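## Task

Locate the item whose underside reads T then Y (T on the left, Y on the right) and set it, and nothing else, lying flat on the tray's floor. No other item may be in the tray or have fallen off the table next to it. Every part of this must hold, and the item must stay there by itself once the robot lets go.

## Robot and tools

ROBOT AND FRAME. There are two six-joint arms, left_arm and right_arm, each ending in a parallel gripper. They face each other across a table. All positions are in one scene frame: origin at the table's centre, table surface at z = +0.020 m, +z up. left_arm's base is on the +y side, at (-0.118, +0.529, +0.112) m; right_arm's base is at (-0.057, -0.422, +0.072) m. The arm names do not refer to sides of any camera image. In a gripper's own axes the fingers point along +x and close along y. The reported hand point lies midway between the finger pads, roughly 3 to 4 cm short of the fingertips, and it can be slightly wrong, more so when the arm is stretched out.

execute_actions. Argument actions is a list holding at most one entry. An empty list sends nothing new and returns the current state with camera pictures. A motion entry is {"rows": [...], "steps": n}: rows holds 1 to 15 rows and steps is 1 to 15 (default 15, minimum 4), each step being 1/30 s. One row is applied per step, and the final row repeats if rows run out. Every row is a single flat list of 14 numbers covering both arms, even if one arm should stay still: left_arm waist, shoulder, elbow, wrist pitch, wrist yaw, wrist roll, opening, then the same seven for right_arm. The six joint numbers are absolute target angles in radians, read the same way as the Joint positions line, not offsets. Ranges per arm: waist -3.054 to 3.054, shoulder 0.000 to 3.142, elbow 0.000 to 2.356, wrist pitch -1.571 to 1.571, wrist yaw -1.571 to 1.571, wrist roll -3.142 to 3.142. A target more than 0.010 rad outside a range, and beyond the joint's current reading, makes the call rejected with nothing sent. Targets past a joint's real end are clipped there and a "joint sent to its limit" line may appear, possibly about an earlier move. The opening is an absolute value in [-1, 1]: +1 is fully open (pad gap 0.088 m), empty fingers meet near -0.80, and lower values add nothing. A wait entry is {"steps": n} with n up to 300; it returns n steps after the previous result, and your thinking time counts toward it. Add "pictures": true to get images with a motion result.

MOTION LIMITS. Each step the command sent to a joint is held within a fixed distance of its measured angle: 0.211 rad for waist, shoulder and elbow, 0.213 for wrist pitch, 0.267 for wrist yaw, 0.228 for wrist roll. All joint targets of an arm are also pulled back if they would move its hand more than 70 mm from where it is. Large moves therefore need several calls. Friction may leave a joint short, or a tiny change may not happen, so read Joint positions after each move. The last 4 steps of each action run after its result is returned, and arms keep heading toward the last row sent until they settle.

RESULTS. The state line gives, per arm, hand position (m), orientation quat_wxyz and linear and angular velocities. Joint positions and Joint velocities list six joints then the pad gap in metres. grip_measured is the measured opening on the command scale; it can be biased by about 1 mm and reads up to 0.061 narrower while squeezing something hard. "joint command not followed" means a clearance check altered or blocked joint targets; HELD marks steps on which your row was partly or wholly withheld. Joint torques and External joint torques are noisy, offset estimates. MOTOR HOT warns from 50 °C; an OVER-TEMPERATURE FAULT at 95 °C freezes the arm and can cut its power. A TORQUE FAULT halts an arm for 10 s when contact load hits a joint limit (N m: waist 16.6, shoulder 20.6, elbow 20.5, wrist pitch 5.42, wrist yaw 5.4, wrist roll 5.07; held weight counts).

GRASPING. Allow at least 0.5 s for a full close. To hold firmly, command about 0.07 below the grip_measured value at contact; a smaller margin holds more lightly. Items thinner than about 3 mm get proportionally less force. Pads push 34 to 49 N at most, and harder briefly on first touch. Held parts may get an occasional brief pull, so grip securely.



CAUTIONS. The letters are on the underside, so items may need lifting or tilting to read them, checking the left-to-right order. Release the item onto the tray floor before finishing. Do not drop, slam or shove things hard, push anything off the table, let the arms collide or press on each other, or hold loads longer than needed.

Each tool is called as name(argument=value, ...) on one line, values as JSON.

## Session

execute_actions(actions=[])

Scene clock: 0.00 s of 4730.00 s.
left_arm: end_effector_position=(-0.0366, +0.4199, +0.2294) grip_measured=-0.777 end_effector_quat_wxyz=(+0.862, +0.135, +0.475, -0.117) end_effector_velocity=(+0.001, +0.001, +0.001) end_effector_angular_velocity=(-0.001, -0.007, +0.009) | right_arm: end_effector_position=(+0.2248, -0.2288, +0.1908) grip_measured=-0.788 end_effector_quat_wxyz=(+0.699, -0.243, +0.655, +0.152) end_effector_velocity=(-0.000, +0.002, +0.000) end_effector_angular_velocity=(+0.010, -0.000, +0.010)
Joint positions: left_arm=[ 0.484  0.817  0.642 -1.291 -0.547 -1.139  0.001] | right_arm=[-1.221  1.829  1.498 -1.229  0.142  0.095  0.   ]
Joint velocities: left_arm=[ 0.002 -0.002  0.002 -0.007 -0.007 -0.007 -0.   ] | right_arm=[ 0.002 -0.002 -0.002  0.007 -0.007 -0.007 -0.   ]
Joint torques (N m, as the arm reports them, + toward a larger angle): no reading
External joint torques (N m, as the arm's controller estimates them; a push from outside toward a larger angle lowers the number): no reading
Motor temperatures (°C, as the motors report them): left_arm=[23 27 26 24 26 24] | right_arm=[27 27 25 24 25 25]
Heat: left arm: hottest shoulder 27 °C (+0.0 °C/min); right arm: hottest waist 27 °C (+0.0 °C/min).

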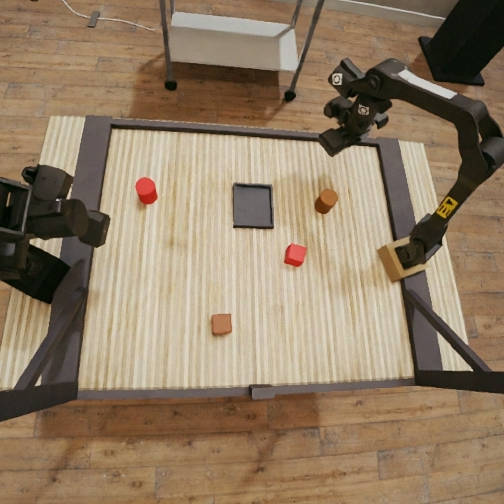

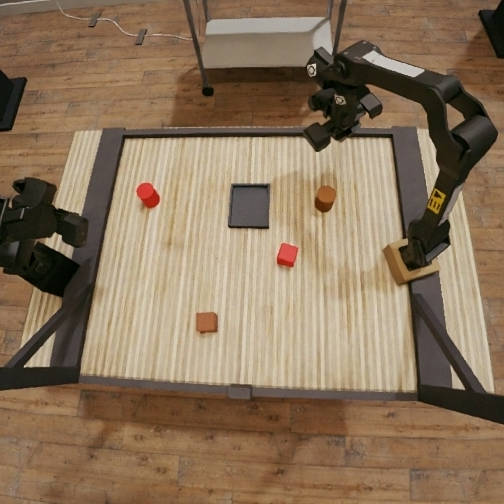

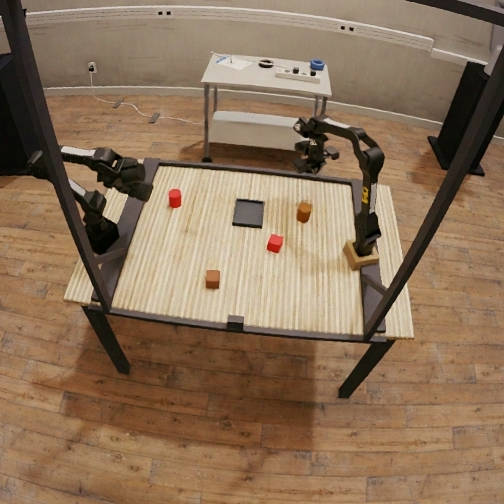

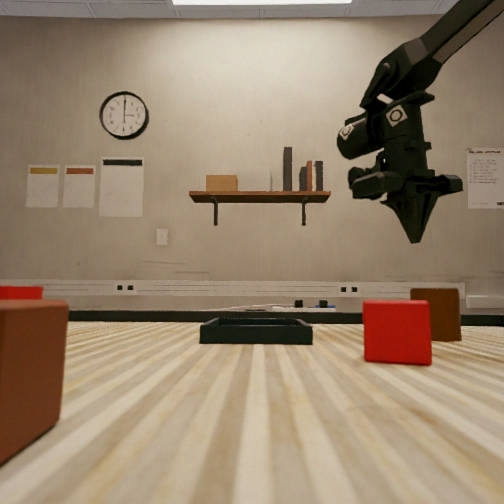

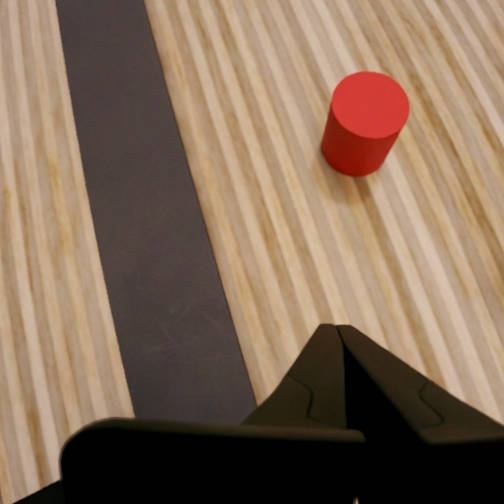

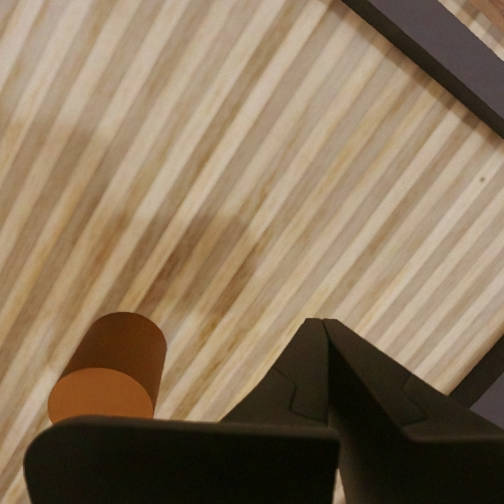

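Scene 2 has a red cylinder, a brown cylinder, a red cube and a brown cube. I'll reuse the pixel-to-table mapping calibrated in scene 1 and start with the red cube, which is closest to the right arm.

execute_actions(actions=[{"rows": [[0.484,0.817,0.642,-1.291,-0.547,-1.139,-0.78, -0.341,1.818,1.365,-1.118,0,0,1.0]], "steps": 15}])

execute_actions(actions=[{"steps": 20}], pictures=true)

Scene clock: 1.60 s of 4730.00 s.
left_arm: end_effector_position=(-0.0366, +0.4199, +0.2294) grip_measured=-0.777 end_effector_quat_wxyz=(+0.862, +0.135, +0.475, -0.117) end_effector_velocity=(-0.001, +0.002, -0.001) end_effector_angular_velocity=(-0.004, +0.009, +0.020) | right_arm: end_effector_position=(+0.0883, -0.1207, +0.1627) grip_measured=+0.427 end_effector_quat_wxyz=(+0.604, -0.378, +0.594, +0.374) end_effector_velocity=(-0.489, +0.224, -0.013) end_effector_angular_velocity=(+0.005, +0.086, +1.637)
Joint positions: left_arm=[ 0.484  0.817  0.642 -1.291 -0.547 -1.139  0.001] | right_arm=[-0.758  1.822  1.381 -1.122  0.012  0.007  0.06 ]
Joint velocities: left_arm=[ 0.002 -0.002 -0.002 -0.007  0.007 -0.022  0.   ] | right_arm=[ 1.57  -0.002 -0.056  0.022 -0.081 -0.066  0.175]
Joint torques (N m, as the arm reports them, + toward a larger angle): left_arm=[ 0.11 -0.51  7.5   0.61 -0.45  0.02] | right_arm=[ 0.26 -9.68  4.36  0.13 -0.1  -0.13]
External joint torques (N m, as the arm's controller estimates them; a push from outside toward a larger angle lowers the number): left_arm=[ 0.11  0.35  1.4  -0.06 -0.05  0.02] | right_arm=[ 0.27 -1.72 -1.15 -0.08 -0.1  -0.12]
Motor temperatures (°C, as the motors report them): left_arm=[23 27 26 24 26 24] | right_arm=[27 27 25 24 25 25]
Heat: left arm: hottest shoulder 27 °C (+0.0 °C/min); right arm: hottest waist 27 °C (+0.0 °C/min).
Steps of this call (steps 1 to 37: nothing new was sent; steps 38 to 48: the first 11 steps of this action). Readings (joint positions):
38: left_arm=[0.484 0.817 0.642 -1.291 -0.547 -1.139] | right_arm=[-1.215 1.829 1.487 -1.215 0.136 0.086]
39: left_arm=[0.484 0.817 0.642 -1.291 -0.547 -1.139] | right_arm=[-1.192 1.823 1.467 -1.189 0.112 0.068]
41: left_arm=[0.484 0.817 0.642 -1.291 -0.547 -1.139] | right_arm=[-1.113 1.822 1.432 -1.163 0.067 0.042]
45: left_arm=[0.484 0.817 0.642 -1.291 -0.547 -1.139] | right_arm=[-0.914 1.822 1.389 -1.132 0.023 0.015]
48: the state above

Scene clock: 2.27 s of 4730.00 s.
left_arm: end_effector_position=(-0.0366, +0.4199, +0.2294) grip_measured=-0.777 end_effector_quat_wxyz=(+0.862, +0.135, +0.475, -0.117) end_effector_velocity=(+0.001, +0.002, -0.000) end_effector_angular_velocity=(+0.011, -0.008, -0.008) | right_arm: end_effector_position=(-0.0479, -0.0888, +0.1608) grip_measured=+1.000 end_effector_quat_wxyz=(+0.508, -0.491, +0.506, +0.494) end_effector_velocity=(-0.000, -0.000, -0.001) end_effector_angular_velocity=(+0.003, +0.007, +0.005)
Joint positions: left_arm=[ 0.484  0.817  0.642 -1.291 -0.547 -1.139  0.001] | right_arm=[-0.342  1.822  1.374 -1.118 -0.002  0.001  0.088]
Joint velocities: left_arm=[-0.002 -0.002 -0.002 -0.007 -0.007  0.007  0.   ] | right_arm=[-0.002 -0.002 -0.007  0.007 -0.007 -0.007  0.   ]
Joint torques (N m, as the arm reports them, + toward a larger angle): left_arm=[ 0.06 -0.55  7.49  0.61 -0.46  0.02] | right_arm=[ 0.04 -9.64  4.56  0.11  0.05 -0.09]
External joint torques (N m, as the arm's controller estimates them; a push from outside toward a larger angle lowers the number): left_arm=[ 0.06  0.32  1.38 -0.06 -0.05  0.01] | right_arm=[ 0.03 -2.02 -1.15 -0.24  0.06 -0.09]
Motor temperatures (°C, as the motors report them): left_arm=[23 27 26 24 26 24] | right_arm=[27 27 25 24 25 25]
Heat: left arm: hottest shoulder 27 °C (+0.0 °C/min); right arm: hottest waist 27 °C (+0.0 °C/min).
Kept back: nothing.
Steps of this call (steps 1 to 4: the last 4 steps of your previous action; steps 5 to 20: the robot went on to your last target). Readings (joint positions):
1: left_arm=[0.484 0.817 0.642 -1.291 -0.547 -1.139] | right_arm=[-0.705 1.822 1.380 -1.121 0.010 0.006]
2: left_arm=[0.484 0.817 0.642 -1.291 -0.547 -1.139] | right_arm=[-0.652 1.822 1.379 -1.120 0.008 0.005]
4: left_arm=[0.484 0.817 0.642 -1.291 -0.547 -1.139] | right_arm=[-0.545 1.822 1.377 -1.118 0.007 0.004]
8: left_arm=[0.484 0.817 0.642 -1.291 -0.547 -1.139] | right_arm=[-0.369 1.822 1.376 -1.118 -0.002 0.002]
20: the state above

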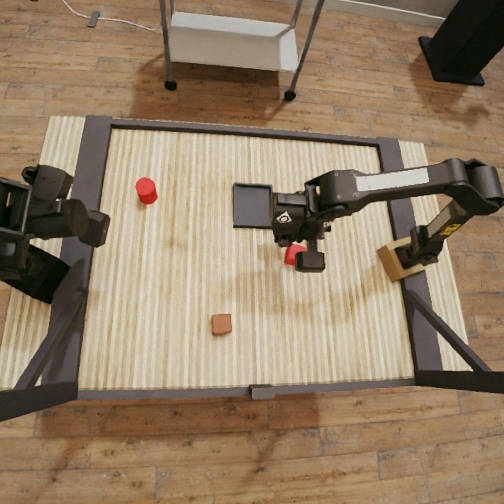

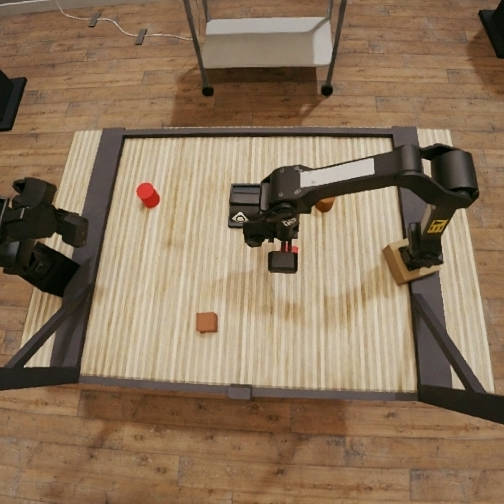

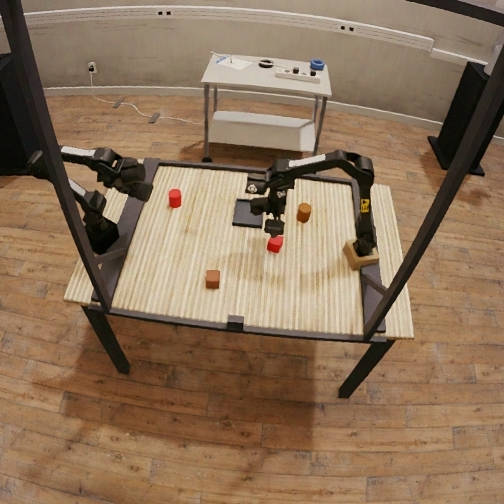

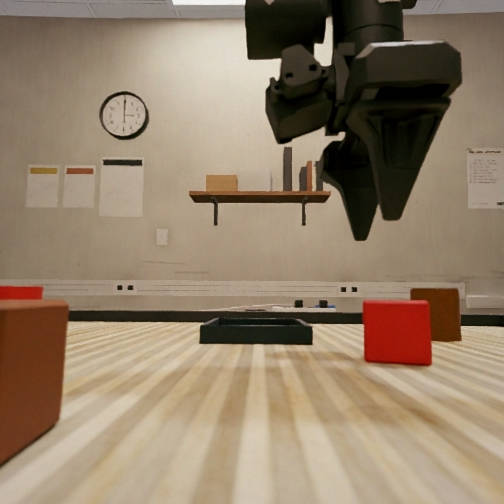

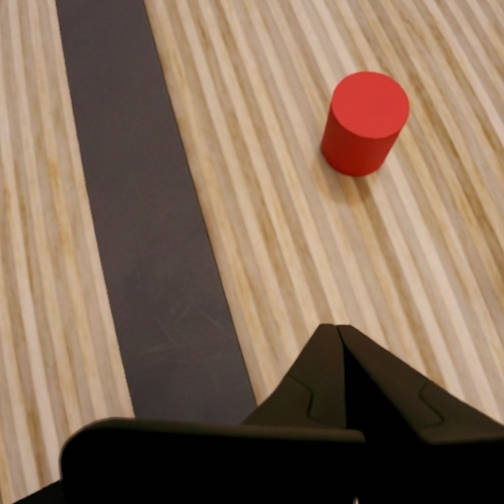

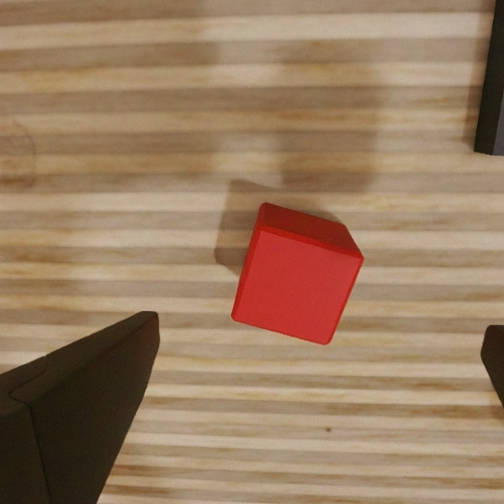

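execute_actions(actions=[{"rows": [[0.484,0.817,0.642,-1.291,-0.547,-1.139,-0.78,-0.342,1.759,1.292,-1.104,0,0.25,1.0]], "steps": 15}], pictures=true)

Scene clock: 3.47 s of 4730.00 s.
left_arm: end_effector_position=(-0.0366, +0.4199, +0.2294) grip_measured=-0.777 end_effector_quat_wxyz=(+0.862, +0.135, +0.475, -0.117) end_effector_velocity=(+0.001, +0.002, +0.000) end_effector_angular_velocity=(-0.001, -0.007, +0.005) | right_arm: end_effector_position=(-0.0483, -0.1048, +0.1588) grip_measured=+1.000 end_effector_quat_wxyz=(+0.561, -0.429, +0.564, +0.428) end_effector_velocity=(-0.001, -0.008, -0.003) end_effector_angular_velocity=(-0.022, +0.008, -0.068)
Joint positions: left_arm=[ 0.484  0.817  0.642 -1.291 -0.547 -1.139  0.001] | right_arm=[-0.342  1.771  1.303 -1.106 -0.002  0.241  0.088]
Joint velocities: left_arm=[-0.002 -0.007 -0.002 -0.007 -0.007 -0.007 -0.   ] | right_arm=[-0.002 -0.007 -0.022 -0.007 -0.007  0.066  0.   ]
Joint torques (N m, as the arm reports them, + toward a larger angle): left_arm=[ 0.07 -0.53  7.49  0.62 -0.46  0.02] | right_arm=[-0.02 -9.9   4.55  0.2   0.07  0.02]
External joint torques (N m, as the arm's controller estimates them; a push from outside toward a larger angle lowers the number): left_arm=[ 0.07  0.36  1.36 -0.06 -0.05  0.01] | right_arm=[-0.01 -2.77 -1.07 -0.13  0.06  0.02]
Motor temperatures (°C, as the motors report them): left_arm=[23 27 26 24 26 24] | right_arm=[27 27 25 24 25 25]
Heat: left arm: hottest shoulder 27 °C (+0.0 °C/min); right arm: hottest waist 27 °C (+0.0 °C/min).
Steps of this call (steps 1 to 15: the robot went on to your last target; steps 16 to 25: nothing new was sent; steps 26 to 36: the first 11 steps of this action). Readings (joint positions):
26: left_arm=[0.484 0.817 0.642 -1.291 -0.547 -1.139] | right_arm=[-0.342 1.817 1.365 -1.111 -0.002 0.036]
27: left_arm=[0.484 0.817 0.642 -1.291 -0.547 -1.139] | right_arm=[-0.342 1.806 1.348 -1.106 -0.002 0.097]
29: left_arm=[0.484 0.817 0.642 -1.291 -0.547 -1.139] | right_arm=[-0.342 1.786 1.320 -1.112 -0.002 0.172]
33: left_arm=[0.484 0.817 0.642 -1.291 -0.547 -1.139] | right_arm=[-0.342 1.774 1.305 -1.107 -0.002 0.228]
36: the state above

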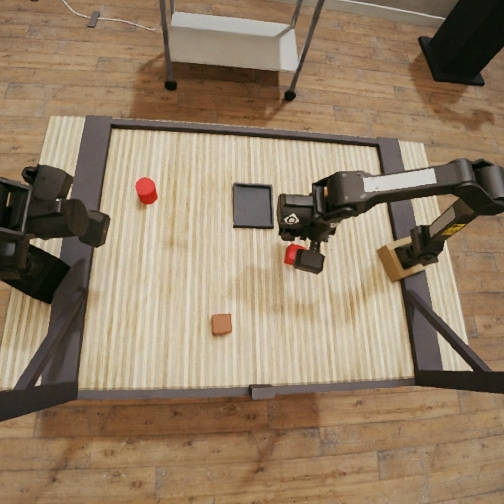

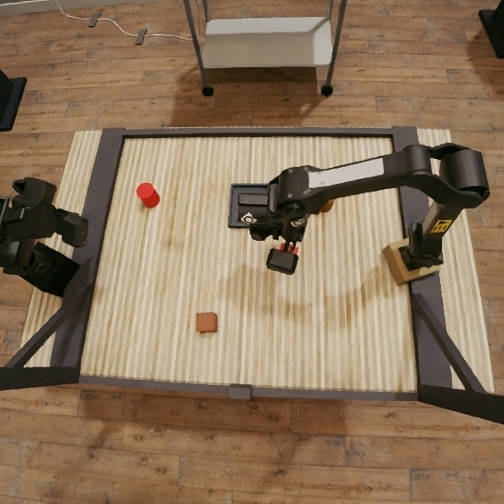

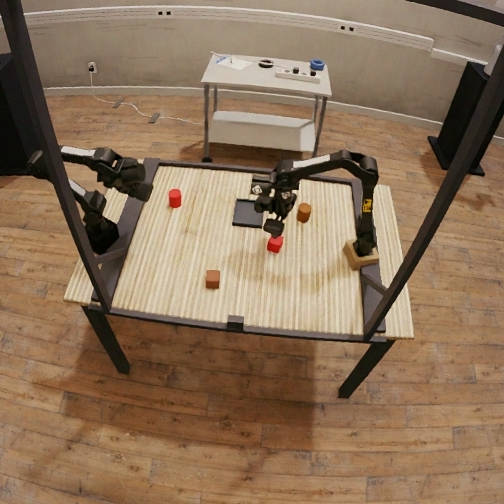

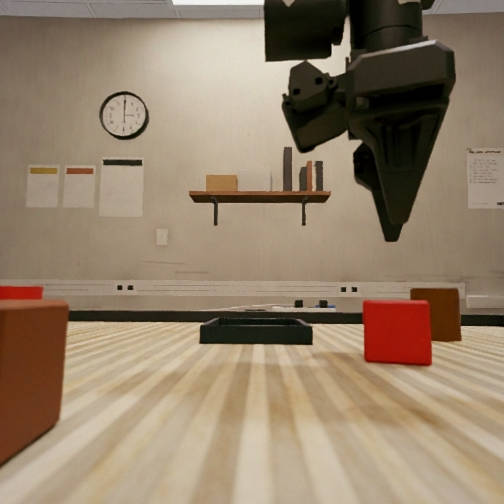

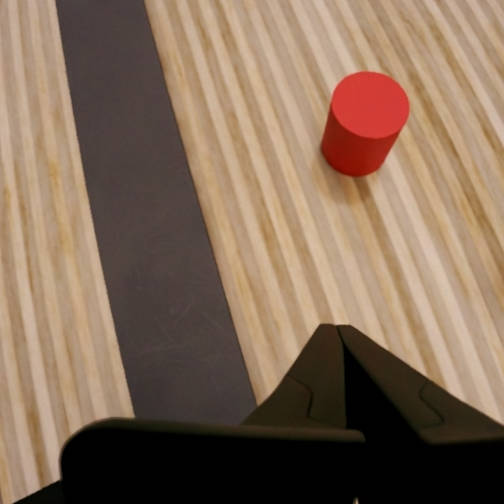

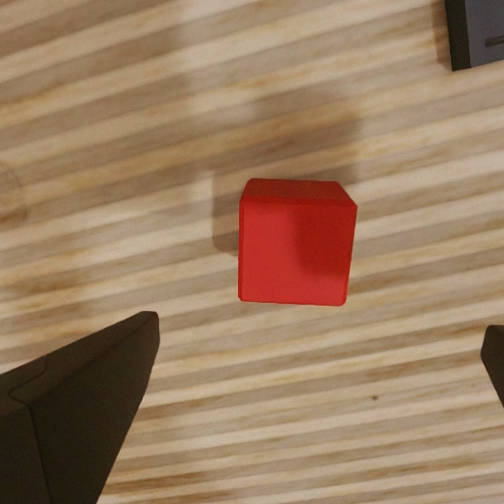

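execute_actions(actions=[{"rows": [[0.484,0.817,0.642,-1.291,-0.547,-1.139,-0.78,-0.342,1.783,1.278,-1.068,0,0.25,1.0],[0.484,0.817,0.642,-1.291,-0.547,-1.139,-0.78,-0.342,1.796,1.253,-1.031,0,0.25,1.0],[0.484,0.817,0.642,-1.291,-0.547,-1.139,-0.78,-0.342,1.808,1.228,-0.993,0,0.25,1.0],[0.484,0.817,0.642,-1.291,-0.547,-1.139,-0.78,-0.342,1.821,1.203,-0.956,0,0.25,1.0],[0.484,0.817,0.642,-1.291,-0.547,-1.139,-0.78,-0.342,1.833,1.179,-0.918,0,0.25,1.0],[0.484,0.817,0.642,-1.291,-0.547,-1.139,-0.78,-0.342,1.845,1.154,-0.880,0,0.25,1.0],[0.484,0.817,0.642,-1.291,-0.547,-1.139,-0.78,-0.342,1.858,1.129,-0.843,0,0.25,1.0],[0.484,0.817,0.642,-1.291,-0.547,-1.139,-0.78,-0.342,1.868,1.109,-0.813,0,0.25,1.0],[0.484,0.817,0.642,-1.291,-0.547,-1.139,-0.78,-0.342,1.876,1.091,-0.786,0,0.25,1.0],[0.484,0.817,0.642,-1.291,-0.547,-1.139,-0.78,-0.342,1.884,1.076,-0.764,0,0.25,1.0],[0.484,0.817,0.642,-1.291,-0.547,-1.139,-0.78,-0.342,1.889,1.066,-0.749,0,0.25,1.0],[0.484,0.817,0.642,-1.291,-0.547,-1.139,-0.78,-0.342,1.893,1.059,-0.738,0,0.25,1.0],[0.484,0.817,0.642,-1.291,-0.547,-1.139,-0.78,-0.342,1.895,1.054,-0.730,0,0.25,1.0]], "steps": 15}])

execute_actions(actions=[{"steps": 10}])

Scene clock: 4.37 s of 4730.00 s.
left_arm: end_effector_position=(-0.0366, +0.4199, +0.2294) grip_measured=-0.777 end_effector_quat_wxyz=(+0.862, +0.135, +0.475, -0.117) end_effector_velocity=(+0.001, +0.001, +0.001) end_effector_angular_velocity=(-0.009, -0.006, +0.017) | right_arm: end_effector_position=(-0.0483, -0.1037, +0.0902) grip_measured=+1.000 end_effector_quat_wxyz=(+0.566, -0.423, +0.562, +0.431) end_effector_velocity=(-0.002, -0.066, -0.214) end_effector_angular_velocity=(-0.193, +0.012, +0.020)
Joint positions: left_arm=[ 0.484  0.817  0.642 -1.291 -0.547 -1.139  0.001] | right_arm=[-0.342  1.856  1.118 -0.821 -0.002  0.247  0.088]
Joint velocities: left_arm=[-0.002 -0.002  0.002 -0.007 -0.007 -0.022 -0.   ] | right_arm=[-0.002  0.315 -0.545  0.667 -0.007 -0.022  0.   ]
Joint torques (N m, as the arm reports them, + toward a larger angle): left_arm=[ 0.07 -0.55  7.5   0.61 -0.46  0.02] | right_arm=[-0.01 -8.2   4.68  0.29  0.07  0.08]
External joint torques (N m, as the arm's controller estimates them; a push from outside toward a larger angle lowers the number): left_arm=[ 0.05  0.33  1.36 -0.06 -0.04  0.02] | right_arm=[-0.01  0.23 -1.23 -0.17  0.07  0.08]
Motor temperatures (°C, as the motors report them): left_arm=[23 27 26 24 26 24] | right_arm=[27 28 25 24 25 25]
Heat: left arm: hottest shoulder 27 °C (+0.0 °C/min); right arm: hottest shoulder 28 °C (+0.0 °C/min).
Steps of this call (steps 1 to 4: the last 4 steps of your previous action; steps 5 to 15: the robot went on to your last target; step 16: nothing new was sent; steps 17 to 27: the first 11 steps of this action). Readings (joint positions):
17: left_arm=[0.484 0.817 0.642 -1.291 -0.547 -1.139] | right_arm=[-0.342 1.770 1.299 -1.101 -0.002 0.247]
18: left_arm=[0.484 0.817 0.642 -1.291 -0.547 -1.139] | right_arm=[-0.342 1.770 1.293 -1.085 -0.002 0.247]
20: left_arm=[0.484 0.817 0.642 -1.291 -0.547 -1.139] | right_arm=[-0.342 1.774 1.268 -1.034 -0.002 0.247]
24: left_arm=[0.484 0.817 0.642 -1.291 -0.547 -1.139] | right_arm=[-0.342 1.817 1.184 -0.906 -0.002 0.247]
27: the state above

Scene clock: 4.70 s of 4730.00 s.
left_arm: end_effector_position=(-0.0366, +0.4199, +0.2294) grip_measured=-0.777 end_effector_quat_wxyz=(+0.862, +0.135, +0.475, -0.117) end_effector_velocity=(+0.000, -0.001, +0.000) end_effector_angular_velocity=(-0.019, -0.006, +0.012) | right_arm: end_effector_position=(-0.0484, -0.1060, +0.0708) grip_measured=+1.000 end_effector_quat_wxyz=(+0.567, -0.421, +0.560, +0.432) end_effector_velocity=(+0.000, -0.003, -0.002) end_effector_angular_velocity=(-0.003, -0.007, +0.010)
Joint positions: left_arm=[ 0.484  0.817  0.642 -1.291 -0.547 -1.139  0.001] | right_arm=[-0.342  1.882  1.064 -0.734 -0.002  0.247  0.088]
Joint velocities: left_arm=[-0.007 -0.002 -0.002  0.007 -0.007 -0.022 -0.   ] | right_arm=[ 0.002 -0.002 -0.012  0.007  0.007 -0.007  0.   ]
Joint torques (N m, as the arm reports them, + toward a larger angle): left_arm=[ 0.07 -0.56  7.51  0.62 -0.45  0.01] | right_arm=[-0.02 -7.35  3.74  0.21  0.07  0.07]
External joint torques (N m, as the arm's controller estimates them; a push from outside toward a larger angle lowers the number): left_arm=[ 0.09  0.3   1.35 -0.08 -0.04  0.01] | right_arm=[-0.08  0.02 -1.25 -0.16  0.07  0.08]
Motor temperatures (°C, as the motors report them): left_arm=[23 27 26 24 26 24] | right_arm=[27 28 25 24 25 25]
Heat: left arm: hottest shoulder 27 °C (+0.0 °C/min); right arm: hottest shoulder 28 °C (+0.0 °C/min).
Kept back: nothing.
Steps of this call (steps 1 to 4: the last 4 steps of your previous action; steps 5 to 10: the robot went on to your last target). Readings (joint positions):
1: left_arm=[0.484 0.817 0.642 -1.291 -0.547 -1.139] | right_arm=[-0.342 1.865 1.102 -0.800 -0.002 0.247]
2: left_arm=[0.484 0.817 0.642 -1.291 -0.547 -1.139] | right_arm=[-0.342 1.872 1.089 -0.781 -0.002 0.247]
4: left_arm=[0.484 0.817 0.642 -1.291 -0.547 -1.139] | right_arm=[-0.342 1.880 1.072 -0.757 -0.002 0.247]
8: left_arm=[0.484 0.817 0.642 -1.291 -0.547 -1.139] | right_arm=[-0.342 1.882 1.065 -0.737 -0.002 0.247]
10: the state above

Close gripper.

execute_actions(actions=[{"rows": [[0.484,0.817,0.642,-1.291,-0.547,-1.139,-0.78,-0.342,1.895,1.054,-0.730,0,0.25,-0.1]], "steps": 15}])

Scene clock: 5.17 s of 4730.00 s.
left_arm: end_effector_position=(-0.0366, +0.4199, +0.2294) grip_measured=-0.777 end_effector_quat_wxyz=(+0.862, +0.135, +0.475, -0.117) end_effector_velocity=(-0.001, +0.002, -0.002) end_effector_angular_velocity=(+0.008, +0.008, +0.003) | right_arm: end_effector_position=(-0.0484, -0.1057, +0.0704) grip_measured=+0.106 end_effector_quat_wxyz=(+0.568, -0.420, +0.560, +0.433) end_effector_velocity=(+0.002, -0.000, +0.001) end_effector_angular_velocity=(+0.007, -0.007, -0.010)
Joint positions: left_arm=[ 0.484  0.817  0.642 -1.291 -0.547 -1.139  0.001] | right_arm=[-0.342  1.882  1.062 -0.729 -0.002  0.248  0.044]
Joint velocities: left_arm=[-0.002  0.002 -0.002 -0.007  0.007 -0.007  0.   ] | right_arm=[-0.002 -0.007 -0.007  0.007  0.007  0.007 -0.012]
Joint torques (N m, as the arm reports them, + toward a larger angle): left_arm=[ 0.05 -0.56  7.48  0.62 -0.45  0.01] | right_arm=[-0.03 -7.2   3.94  0.08  0.06  0.08]
External joint torques (N m, as the arm's controller estimates them; a push from outside toward a larger angle lowers the number): left_arm=[ 0.06  0.28  1.38 -0.07 -0.04  0.01] | right_arm=[ 0.03  0.18 -0.96 -0.26  0.04  0.08]
Motor temperatures (°C, as the motors report them): left_arm=[23 27 26 24 26 24] | right_arm=[27 28 25 24 25 25]
Heat: left arm: hottest shoulder 27 °C (+0.0 °C/min); right arm: hottest shoulder 28 °C (+11.6 °C/min).
Steps of this call (steps 1 to 3: the robot went on to your last target; steps 4 to 14: the first 11 steps of this action). Readings (joint positions):
4: left_arm=[0.484 0.817 0.642 -1.291 -0.547 -1.139] | right_arm=[-0.342 1.882 1.062 -0.732 -0.002 0.247]
5: left_arm=[0.484 0.817 0.642 -1.291 -0.547 -1.139] | right_arm=[-0.342 1.882 1.062 -0.732 -0.002 0.247]
7: left_arm=[0.484 0.817 0.642 -1.291 -0.547 -1.139] | right_arm=[-0.342 1.882 1.062 -0.732 -0.002 0.247]
11: left_arm=[0.484 0.817 0.642 -1.291 -0.547 -1.139] | right_arm=[-0.342 1.882 1.062 -0.731 -0.002 0.247]
14: the state above

execute_actions(actions=[{"rows": [[0.484,0.817,0.642,-1.291,-0.547,-1.139,-0.78,-0.342,1.890,1.062,-0.740,0,0.25,-0.1],[0.484,0.817,0.642,-1.291,-0.547,-1.139,-0.78,-0.342,1.880,1.080,-0.770,0,0.25,-0.1],[0.484,0.817,0.642,-1.291,-0.547,-1.139,-0.78,-0.342,1.868,1.105,-0.810,0,0.25,-0.1],[0.484,0.817,0.642,-1.291,-0.547,-1.139,-0.78,-0.342,1.855,1.132,-0.850,0,0.25,-0.1],[0.484,0.817,0.642,-1.291,-0.547,-1.139,-0.78,-0.342,1.842,1.160,-0.892,0,0.25,-0.1],[0.484,0.817,0.642,-1.291,-0.547,-1.139,-0.78,-0.342,1.828,1.188,-0.934,0,0.25,-0.1],[0.484,0.817,0.642,-1.291,-0.547,-1.139,-0.78,-0.342,1.814,1.215,-0.975,0,0.25,-0.1],[0.484,0.817,0.642,-1.291,-0.547,-1.139,-0.78,-0.342,1.800,1.240,-1.012,0,0.25,-0.1],[0.484,0.817,0.642,-1.291,-0.547,-1.139,-0.78,-0.342,1.788,1.262,-1.045,0,0.25,-0.1],[0.484,0.817,0.642,-1.291,-0.547,-1.139,-0.78,-0.342,1.778,1.280,-1.072,0,0.25,-0.1],[0.484,0.817,0.642,-1.291,-0.547,-1.139,-0.78,-0.342,1.770,1.292,-1.092,0,0.25,-0.1],[0.484,0.817,0.642,-1.291,-0.547,-1.139,-0.78,-0.342,1.765,1.300,-1.104,0,0.25,-0.1]], "steps": 15}])

Scene clock: 5.90 s of 4730.00 s.
left_arm: end_effector_position=(-0.0366, +0.4199, +0.2294) grip_measured=-0.777 end_effector_quat_wxyz=(+0.862, +0.135, +0.475, -0.117) end_effector_velocity=(-0.001, +0.002, -0.001) end_effector_angular_velocity=(+0.003, +0.008, +0.003) | right_arm: end_effector_position=(-0.0484, -0.1054, +0.1278) grip_measured=+0.078 end_effector_quat_wxyz=(+0.559, -0.432, +0.569, +0.421) end_effector_velocity=(-0.001, +0.050, +0.297) end_effector_angular_velocity=(+0.335, +0.013, +0.019)
Joint positions: left_arm=[ 0.484  0.817  0.642 -1.291 -0.547 -1.139  0.001] | right_arm=[-0.342  1.816  1.231 -1.006 -0.002  0.248  0.043]
Joint velocities: left_arm=[-0.002 -0.002 -0.002 -0.007  0.007 -0.007 -0.   ] | right_arm=[-0.002 -0.466  0.667 -0.799 -0.022 -0.022 -0.   ]
Joint torques (N m, as the arm reports them, + toward a larger angle): left_arm=[ 0.09 -0.57  7.5   0.61 -0.45  0.01] | right_arm=[-0.02 -9.56  5.29 -0.11  0.07  0.06]
External joint torques (N m, as the arm's controller estimates them; a push from outside toward a larger angle lowers the number): left_arm=[ 0.09  0.29  1.4  -0.06 -0.04  0.  ] | right_arm=[-0.03 -2.74  0.32 -0.31  0.07  0.07]
Motor temperatures (°C, as the motors report them): left_arm=[23 27 26 24 26 24] | right_arm=[27 28 25 24 25 25]
Heat: left arm: hottest shoulder 27 °C (+0.0 °C/min); right arm: hottest shoulder 28 °C (+10.2 °C/min).
Steps of this call (steps 1 to 4: the last 4 steps of your previous action; steps 5 to 11: the robot went on to your last target; steps 12 to 22: the first 11 steps of this action). Readings (joint positions):
12: left_arm=[0.484 0.817 0.642 -1.291 -0.547 -1.139] | right_arm=[-0.342 1.882 1.062 -0.730 -0.002 0.248]
13: left_arm=[0.484 0.817 0.642 -1.291 -0.547 -1.139] | right_arm=[-0.342 1.882 1.064 -0.735 -0.002 0.248]
15: left_arm=[0.484 0.817 0.642 -1.291 -0.547 -1.139] | right_arm=[-0.342 1.882 1.078 -0.779 -0.002 0.248]
19: left_arm=[0.484 0.817 0.642 -1.291 -0.547 -1.139] | right_arm=[-0.342 1.860 1.156 -0.909 -0.002 0.248]
22: the state above

Now to the high inspection pose.

execute_actions(actions=[{"rows": [[0.484,0.817,0.642,-1.291,-0.547,-1.139,-0.78,-0.676,1.850,1.398,-1.125,-1.35,-1.57,-0.1]], "steps": 15}])

execute_actions(actions=[{"steps": 25}])

Scene clock: 6.40 s of 4730.00 s.
left_arm: end_effector_position=(-0.0366, +0.4199, +0.2294) grip_measured=-0.777 end_effector_quat_wxyz=(+0.862, +0.135, +0.475, -0.117) end_effector_velocity=(+0.002, +0.002, +0.001) end_effector_angular_velocity=(+0.004, -0.021, +0.006) | right_arm: end_effector_position=(-0.0291, -0.0728, +0.1972) grip_measured=+0.079 end_effector_quat_wxyz=(+0.366, -0.242, +0.566, +0.698) end_effector_velocity=(-0.229, +0.083, +0.207) end_effector_angular_velocity=(+1.794, +1.484, +1.358)
Joint positions: left_arm=[ 0.484  0.817  0.642 -1.291 -0.547 -1.139  0.001] | right_arm=[-0.68   1.836  1.387 -1.122 -0.721 -0.375  0.043]
Joint velocities: left_arm=[-0.002 -0.002 -0.002 -0.007 -0.022 -0.007 -0.   ] | right_arm=[ 0.042  0.002  0.027 -0.037 -2.029 -1.751 -0.   ]
Joint torques (N m, as the arm reports them, + toward a larger angle): left_arm=[ 0.09 -0.54  7.48  0.6  -0.45  0.01] | right_arm=[ 0.53 -7.84  6.51 -0.04 -0.56 -0.17]
External joint torques (N m, as the arm's controller estimates them; a push from outside toward a larger angle lowers the number): left_arm=[ 0.09  0.33  1.36 -0.08 -0.04  0.01] | right_arm=[ 0.   -0.07  0.84 -0.34 -0.06 -0.14]
Motor temperatures (°C, as the motors report them): left_arm=[23 27 26 24 26 24] | right_arm=[27 28 25 24 25 25]
Heat: left arm: hottest shoulder 27 °C (+0.0 °C/min); right arm: hottest shoulder 28 °C (+9.4 °C/min).
Steps of this call (steps 1 to 4: the last 4 steps of your previous action; steps 5 to 15: the first 11 steps of this action). Readings (joint positions):
5: left_arm=[0.484 0.817 0.642 -1.291 -0.547 -1.139] | right_arm=[-0.352 1.775 1.301 -1.093 -0.039 0.214]
6: left_arm=[0.484 0.817 0.642 -1.291 -0.547 -1.139] | right_arm=[-0.389 1.788 1.324 -1.108 -0.125 0.150]
8: left_arm=[0.484 0.817 0.642 -1.291 -0.547 -1.139] | right_arm=[-0.491 1.816 1.362 -1.105 -0.257 0.033]
12: left_arm=[0.484 0.817 0.642 -1.291 -0.547 -1.139] | right_arm=[-0.661 1.834 1.383 -1.120 -0.517 -0.199]
15: the state above

Scene clock: 7.23 s of 4730.00 s.
left_arm: end_effector_position=(-0.0366, +0.4199, +0.2294) grip_measured=-0.777 end_effector_quat_wxyz=(+0.862, +0.135, +0.475, -0.117) end_effector_velocity=(+0.001, +0.002, -0.000) end_effector_angular_velocity=(+0.004, -0.007, +0.005) | right_arm: end_effector_position=(-0.0753, -0.0554, +0.2773) grip_measured=+0.079 end_effector_quat_wxyz=(+0.179, -0.110, +0.027, +0.977) end_effector_velocity=(-0.000, -0.001, +0.005) end_effector_angular_velocity=(+0.132, -0.026, +0.029)
Joint positions: left_arm=[ 0.484  0.817  0.642 -1.291 -0.547 -1.139  0.001] | right_arm=[-0.674  1.837  1.392 -1.124 -1.343 -1.555  0.043]
Joint velocities: left_arm=[-0.002 -0.002 -0.002 -0.007 -0.007 -0.007 -0.   ] | right_arm=[-0.002 -0.007 -0.002 -0.007 -0.022 -0.139 -0.   ]
Joint torques (N m, as the arm reports them, + toward a larger angle): left_arm=[ 0.08 -0.54  7.46  0.61 -0.45  0.02] | right_arm=[-0.11 -7.65  6.02  0.   -0.77 -0.13]
External joint torques (N m, as the arm's controller estimates them; a push from outside toward a larger angle lowers the number): left_arm=[ 0.08  0.33  1.33 -0.07 -0.03  0.01] | right_arm=[-0.11  0.08  0.33 -0.28 -0.05 -0.14]
Motor temperatures (°C, as the motors report them): left_arm=[23 27 26 24 26 24] | right_arm=[27 28 25 24 25 25]
Heat: left arm: hottest shoulder 27 °C (+0.0 °C/min); right arm: hottest shoulder 28 °C (+8.3 °C/min).
Kept back: nothing.
Steps of this call (steps 1 to 4: the last 4 steps of your previous action; steps 5 to 25: the robot went on to your last target). Readings (joint positions):
1: left_arm=[0.484 0.817 0.642 -1.291 -0.547 -1.139] | right_arm=[-0.679 1.836 1.388 -1.123 -0.789 -0.433]
2: left_arm=[0.484 0.817 0.642 -1.291 -0.547 -1.139] | right_arm=[-0.677 1.836 1.389 -1.123 -0.857 -0.491]
4: left_arm=[0.484 0.817 0.642 -1.291 -0.547 -1.139] | right_arm=[-0.674 1.836 1.389 -1.123 -0.994 -0.609]
8: left_arm=[0.484 0.817 0.642 -1.291 -0.547 -1.139] | right_arm=[-0.674 1.836 1.390 -1.124 -1.237 -0.844]
25: the state above

execute_actions(actions=[{"rows": [[0.484,0.817,0.642,-1.291,-0.547,-1.139,-0.78,-0.676,2.293,1.350,-0.628,-1.35,-1.57,-0.1]], "steps": 15}])

execute_actions(actions=[{"steps": 12}], pictures=true)

Scene clock: 7.77 s of 4730.00 s.
left_arm: end_effector_position=(-0.0366, +0.4199, +0.2294) grip_measured=-0.777 end_effector_quat_wxyz=(+0.862, +0.135, +0.475, -0.117) end_effector_velocity=(+0.002, +0.002, +0.001) end_effector_angular_velocity=(+0.012, -0.022, -0.006) | right_arm: end_effector_position=(-0.0578, -0.0084, +0.1324) grip_measured=+0.079 end_effector_quat_wxyz=(+0.179, -0.110, +0.016, +0.978) end_effector_velocity=(-0.008, -0.023, -0.317) end_effector_angular_velocity=(-0.430, +0.107, +0.007)
Joint positions: left_arm=[ 0.484  0.817  0.642 -1.291 -0.547 -1.139  0.001] | right_arm=[-0.674  2.235  1.359 -0.683 -1.349 -1.568  0.043]
Joint velocities: left_arm=[-0.002 -0.002 -0.002 -0.007 -0.022  0.007 -0.   ] | right_arm=[ 0.002  0.764 -0.144  0.447  0.051 -0.022 -0.   ]
Joint torques (N m, as the arm reports them, + toward a larger angle): left_arm=[ 0.06 -0.56  7.52  0.61 -0.44  0.01] | right_arm=[ -0.1  -12.33   4.67   0.11  -0.68  -0.09]
External joint torques (N m, as the arm's controller estimates them; a push from outside toward a larger angle lowers the number): left_arm=[ 0.07  0.32  1.34 -0.09 -0.03  0.01] | right_arm=[-0.25 -0.32 -0.89 -0.17  0.22 -0.09]
Motor temperatures (°C, as the motors report them): left_arm=[23 27 26 24 26 24] | right_arm=[27 28 26 24 25 25]
Heat: left arm: hottest shoulder 27 °C (+0.0 °C/min); right arm: hottest shoulder 28 °C (+7.7 °C/min).
Steps of this call (steps 1 to 5: the robot went on to your last target; steps 6 to 16: the first 11 steps of this action). Readings (joint positions):
6: left_arm=[0.484 0.817 0.642 -1.291 -0.547 -1.139] | right_arm=[-0.674 1.851 1.390 -1.105 -1.347 -1.566]
7: left_arm=[0.484 0.817 0.642 -1.291 -0.547 -1.139] | right_arm=[-0.674 1.874 1.390 -1.049 -1.355 -1.566]
9: left_arm=[0.484 0.817 0.642 -1.291 -0.547 -1.139] | right_arm=[-0.674 1.948 1.387 -0.958 -1.356 -1.567]
13: left_arm=[0.484 0.817 0.642 -1.291 -0.547 -1.139] | right_arm=[-0.674 2.128 1.367 -0.775 -1.353 -1.568]
16: the state above

Scene clock: 8.17 s of 4730.00 s.
left_arm: end_effector_position=(-0.0366, +0.4199, +0.2294) grip_measured=-0.777 end_effector_quat_wxyz=(+0.862, +0.135, +0.475, -0.117) end_effector_velocity=(+0.003, +0.001, +0.002) end_effector_angular_velocity=(-0.001, -0.021, +0.011) | right_arm: end_effector_position=(-0.0575, -0.0079, +0.1135) grip_measured=+0.079 end_effector_quat_wxyz=(+0.179, -0.110, +0.017, +0.978) end_effector_velocity=(+0.003, +0.000, +0.002) end_effector_angular_velocity=(+0.016, +0.002, -0.006)
Joint positions: left_arm=[ 0.484  0.817  0.642 -1.291 -0.547 -1.139  0.001] | right_arm=[-0.674  2.281  1.349 -0.63  -1.347 -1.568  0.043]
Joint velocities: left_arm=[ 0.002 -0.002  0.002 -0.007 -0.022 -0.007  0.   ] | right_arm=[-0.007 -0.002 -0.002  0.007 -0.007 -0.007 -0.   ]
Joint torques (N m, as the arm reports them, + toward a larger angle): left_arm=[ 0.05 -0.53  7.5   0.61 -0.46  0.02] | right_arm=[-0.12 -9.89  4.47  0.09 -0.69 -0.09]
External joint torques (N m, as the arm's controller estimates them; a push from outside toward a larger angle lowers the number): left_arm=[ 0.05  0.33  1.34 -0.08 -0.04  0.01] | right_arm=[-0.06 -0.36 -0.05 -0.18  0.02 -0.1 ]
Motor temperatures (°C, as the motors report them): left_arm=[23 27 26 24 26 24] | right_arm=[27 28 26 24 25 25]
Heat: left arm: hottest shoulder 27 °C (+0.0 °C/min); right arm: hottest shoulder 28 °C (+7.3 °C/min).
Kept back: nothing.
Steps of this call (steps 1 to 4: the last 4 steps of your previous action; steps 5 to 12: the robot went on to your last target). Readings (joint positions):
1: left_arm=[0.484 0.817 0.642 -1.291 -0.547 -1.139] | right_arm=[-0.674 2.257 1.354 -0.669 -1.347 -1.568]
2: left_arm=[0.484 0.817 0.642 -1.291 -0.547 -1.139] | right_arm=[-0.674 2.270 1.350 -0.659 -1.347 -1.568]
4: left_arm=[0.484 0.817 0.642 -1.291 -0.547 -1.139] | right_arm=[-0.674 2.281 1.349 -0.644 -1.347 -1.568]
8: left_arm=[0.484 0.817 0.642 -1.291 -0.547 -1.139] | right_arm=[-0.674 2.281 1.349 -0.632 -1.347 -1.568]
12: the state above

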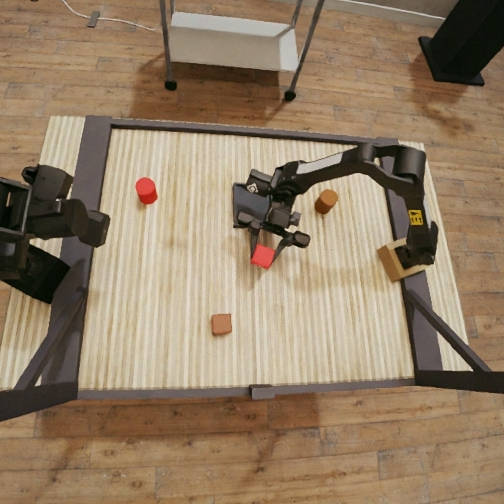

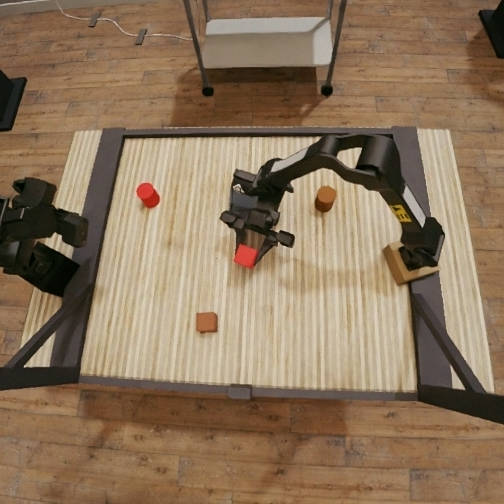

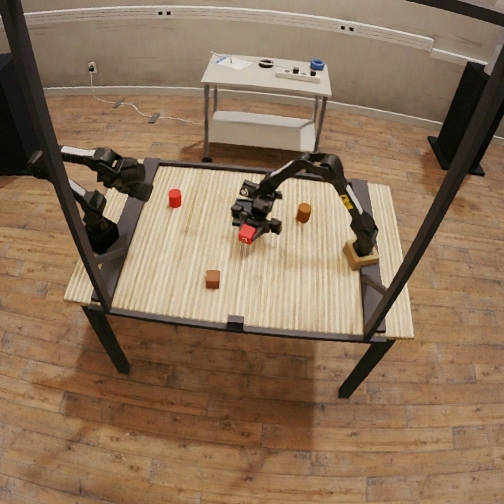

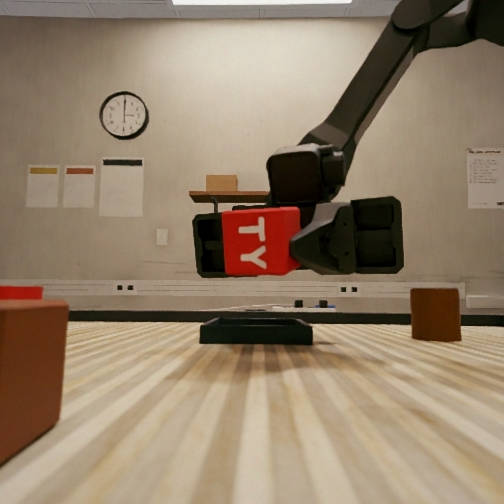

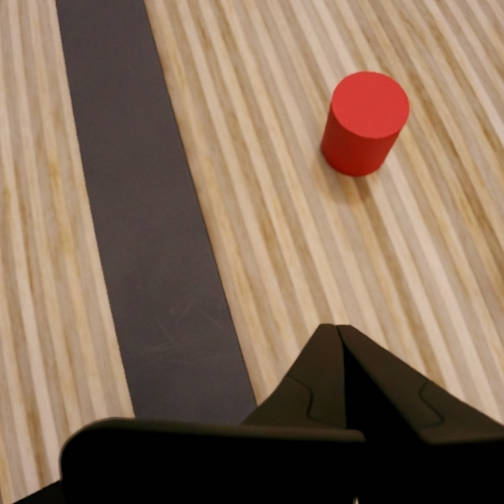

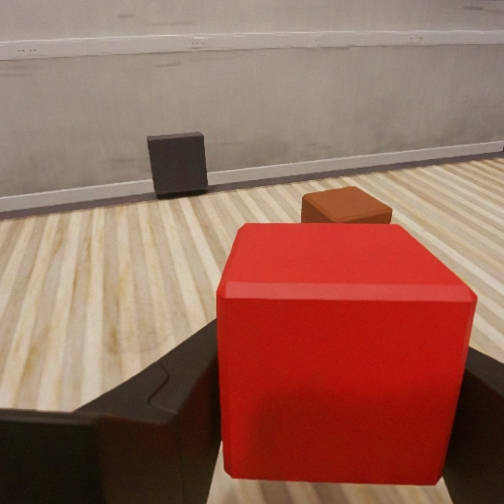

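execute_actions(actions=[{"rows": [[0.484,0.817,0.642,-1.291,-0.547,-1.139,-0.78,-0.676,1.850,1.398,-1.125,-1.35,-1.57,-0.1]], "steps": 15}])

Scene clock: 9.03 s of 4730.00 s.
left_arm: end_effector_position=(-0.0366, +0.4199, +0.2294) grip_measured=-0.777 end_effector_quat_wxyz=(+0.862, +0.135, +0.475, -0.117) end_effector_velocity=(+0.004, +0.002, +0.002) end_effector_angular_velocity=(+0.012, -0.037, -0.010) | right_arm: end_effector_position=(-0.0713, -0.0443, +0.2585) grip_measured=+0.079 end_effector_quat_wxyz=(+0.178, -0.109, +0.022, +0.978) end_effector_velocity=(-0.036, -0.094, +0.313) end_effector_angular_velocity=(+0.465, -0.121, +0.002)
Joint positions: left_arm=[ 0.484  0.817  0.642 -1.291 -0.547 -1.139  0.001] | right_arm=[-0.674  1.899  1.395 -1.068 -1.349 -1.569  0.043]
Joint velocities: left_arm=[-0.007 -0.002 -0.002 -0.007 -0.037  0.007 -0.   ] | right_arm=[-0.002 -0.842  0.12  -0.505 -0.051 -0.022 -0.   ]
Joint torques (N m, as the arm reports them, + toward a larger angle): left_arm=[ 0.09 -0.53  7.49  0.6  -0.45  0.02] | right_arm=[-0.09 -6.97  4.89  0.   -0.6  -0.06]
External joint torques (N m, as the arm's controller estimates them; a push from outside toward a larger angle lowers the number): left_arm=[ 0.09  0.33  1.38 -0.07 -0.04  0.02] | right_arm=[-0.04 -1.65  0.41 -0.34 -0.08 -0.07]
Motor temperatures (°C, as the motors report them): left_arm=[23 27 27 24 26 24] | right_arm=[27 28 26 24 25 25]
Heat: left arm: hottest shoulder 27 °C (+0.0 °C/min); right arm: hottest shoulder 28 °C (+6.6 °C/min).
Steps of this call (steps 1 to 15: the robot went on to your last target; steps 16 to 26: the first 11 steps of this action). Readings (joint positions):
16: left_arm=[0.484 0.817 0.642 -1.291 -0.547 -1.139] | right_arm=[-0.674 2.269 1.353 -0.652 -1.345 -1.569]
17: left_arm=[0.484 0.817 0.642 -1.291 -0.547 -1.139] | right_arm=[-0.674 2.250 1.355 -0.705 -1.342 -1.569]
19: left_arm=[0.484 0.817 0.642 -1.291 -0.547 -1.139] | right_arm=[-0.674 2.187 1.360 -0.792 -1.342 -1.569]
23: left_arm=[0.484 0.817 0.642 -1.291 -0.547 -1.139] | right_arm=[-0.674 2.014 1.386 -0.970 -1.344 -1.569]
26: the state above

execute_actions(actions=[{"rows": [[0.484,0.817,0.642,-1.291,-0.547,-1.139,-0.78,-0.650,1.850,1.398,-1.125,0,-0.32,-0.1]], "steps": 15}])

execute_actions(actions=[{"steps": 14}])

Scene clock: 10.43 s of 4730.00 s.
left_arm: end_effector_position=(-0.0366, +0.4199, +0.2294) grip_measured=-0.777 end_effector_quat_wxyz=(+0.862, +0.135, +0.475, -0.117) end_effector_velocity=(+0.004, -0.001, +0.003) end_effector_angular_velocity=(-0.018, -0.035, +0.020) | right_arm: end_effector_position=(-0.0275, -0.0731, +0.1869) grip_measured=+0.079 end_effector_quat_wxyz=(+0.280, -0.382, +0.344, +0.811) end_effector_velocity=(+0.231, -0.083, -0.175) end_effector_angular_velocity=(-1.618, -1.556, -1.395)
Joint positions: left_arm=[ 0.484  0.817  0.642 -1.291 -0.547 -1.139  0.001] | right_arm=[-0.651  1.85   1.401 -1.125 -0.623 -0.944  0.043]
Joint velocities: left_arm=[-0.002 -0.002 -0.002  0.007 -0.037 -0.022 -0.   ] | right_arm=[-0.002 -0.002 -0.002 -0.007  2.     1.722  0.   ]
Joint torques (N m, as the arm reports them, + toward a larger angle): left_arm=[ 0.02 -0.51  7.49  0.62 -0.46  0.01] | right_arm=[ 0.06 -9.35  5.19  0.06 -0.26  0.04]
External joint torques (N m, as the arm's controller estimates them; a push from outside toward a larger angle lowers the number): left_arm=[ 0.02  0.36  1.33 -0.08 -0.04  0.  ] | right_arm=[ 0.17 -1.46 -0.56 -0.26  0.19  0.06]
Motor temperatures (°C, as the motors report them): left_arm=[23 27 27 25 26 24] | right_arm=[27 29 26 24 25 25]
Heat: left arm: hottest shoulder 27 °C (+0.0 °C/min); right arm: hottest shoulder 29 °C (+11.5 °C/min).
Steps of this call (steps 1 to 4: the last 4 steps of your previous action; steps 5 to 30: the robot went on to your last target; step 31: nothing new was sent; steps 32 to 42: the first 11 steps of this action). Readings (joint positions):
32: left_arm=[0.484 0.817 0.642 -1.291 -0.547 -1.139] | right_arm=[-0.674 1.852 1.401 -1.124 -1.316 -1.533]
33: left_arm=[0.484 0.817 0.642 -1.291 -0.547 -1.139] | right_arm=[-0.670 1.850 1.402 -1.124 -1.239 -1.471]
35: left_arm=[0.484 0.817 0.642 -1.291 -0.547 -1.139] | right_arm=[-0.660 1.850 1.402 -1.125 -1.101 -1.354]
39: left_arm=[0.484 0.817 0.642 -1.291 -0.547 -1.139] | right_arm=[-0.651 1.850 1.401 -1.125 -0.829 -1.120]
42: the state above

Scene clock: 10.90 s of 4730.00 s.
left_arm: end_effector_position=(-0.0366, +0.4199, +0.2294) grip_measured=-0.777 end_effector_quat_wxyz=(+0.862, +0.135, +0.475, -0.117) end_effector_velocity=(-0.002, +0.002, -0.002) end_effector_angular_velocity=(+0.008, +0.008, -0.002) | right_arm: end_effector_position=(+0.0530, -0.1014, +0.1587) grip_measured=+0.079 end_effector_quat_wxyz=(+0.495, -0.496, +0.502, +0.507) end_effector_velocity=(+0.020, -0.009, -0.002) end_effector_angular_velocity=(-0.061, -0.127, -0.200)
Joint positions: left_arm=[ 0.484  0.817  0.642 -1.291 -0.547 -1.139  0.001] | right_arm=[-0.652  1.85   1.401 -1.125 -0.018 -0.343  0.043]
Joint velocities: left_arm=[-0.007 -0.002 -0.007 -0.007  0.007 -0.007 -0.   ] | right_arm=[-0.002  0.002 -0.002 -0.007  0.139  0.198 -0.   ]
Joint torques (N m, as the arm reports them, + toward a larger angle): left_arm=[ 0.05 -0.54  7.48  0.6  -0.46  0.02] | right_arm=[ 0.01 -9.53  5.05  0.08  0.13  0.1 ]
External joint torques (N m, as the arm's controller estimates them; a push from outside toward a larger angle lowers the number): left_arm=[ 0.07  0.32  1.39 -0.07 -0.05  0.01] | right_arm=[-0.04 -1.74 -0.65 -0.26  0.18  0.09]
Motor temperatures (°C, as the motors report them): left_arm=[23 27 27 25 26 24] | right_arm=[27 29 26 24 25 25]
Heat: left arm: hottest shoulder 27 °C (+0.0 °C/min); right arm: hottest shoulder 29 °C (+11.0 °C/min).
Kept back: nothing.
Steps of this call (steps 1 to 4: the last 4 steps of your previous action; steps 5 to 14: the robot went on to your last target). Readings (joint positions):
1: left_arm=[0.484 0.817 0.642 -1.291 -0.547 -1.139] | right_arm=[-0.651 1.850 1.401 -1.125 -0.556 -0.886]
2: left_arm=[0.484 0.817 0.642 -1.291 -0.547 -1.139] | right_arm=[-0.651 1.850 1.401 -1.125 -0.488 -0.828]
4: left_arm=[0.484 0.817 0.642 -1.291 -0.547 -1.139] | right_arm=[-0.651 1.850 1.401 -1.125 -0.352 -0.711]
8: left_arm=[0.484 0.817 0.642 -1.291 -0.547 -1.139] | right_arm=[-0.652 1.850 1.401 -1.125 -0.109 -0.478]
14: the state above


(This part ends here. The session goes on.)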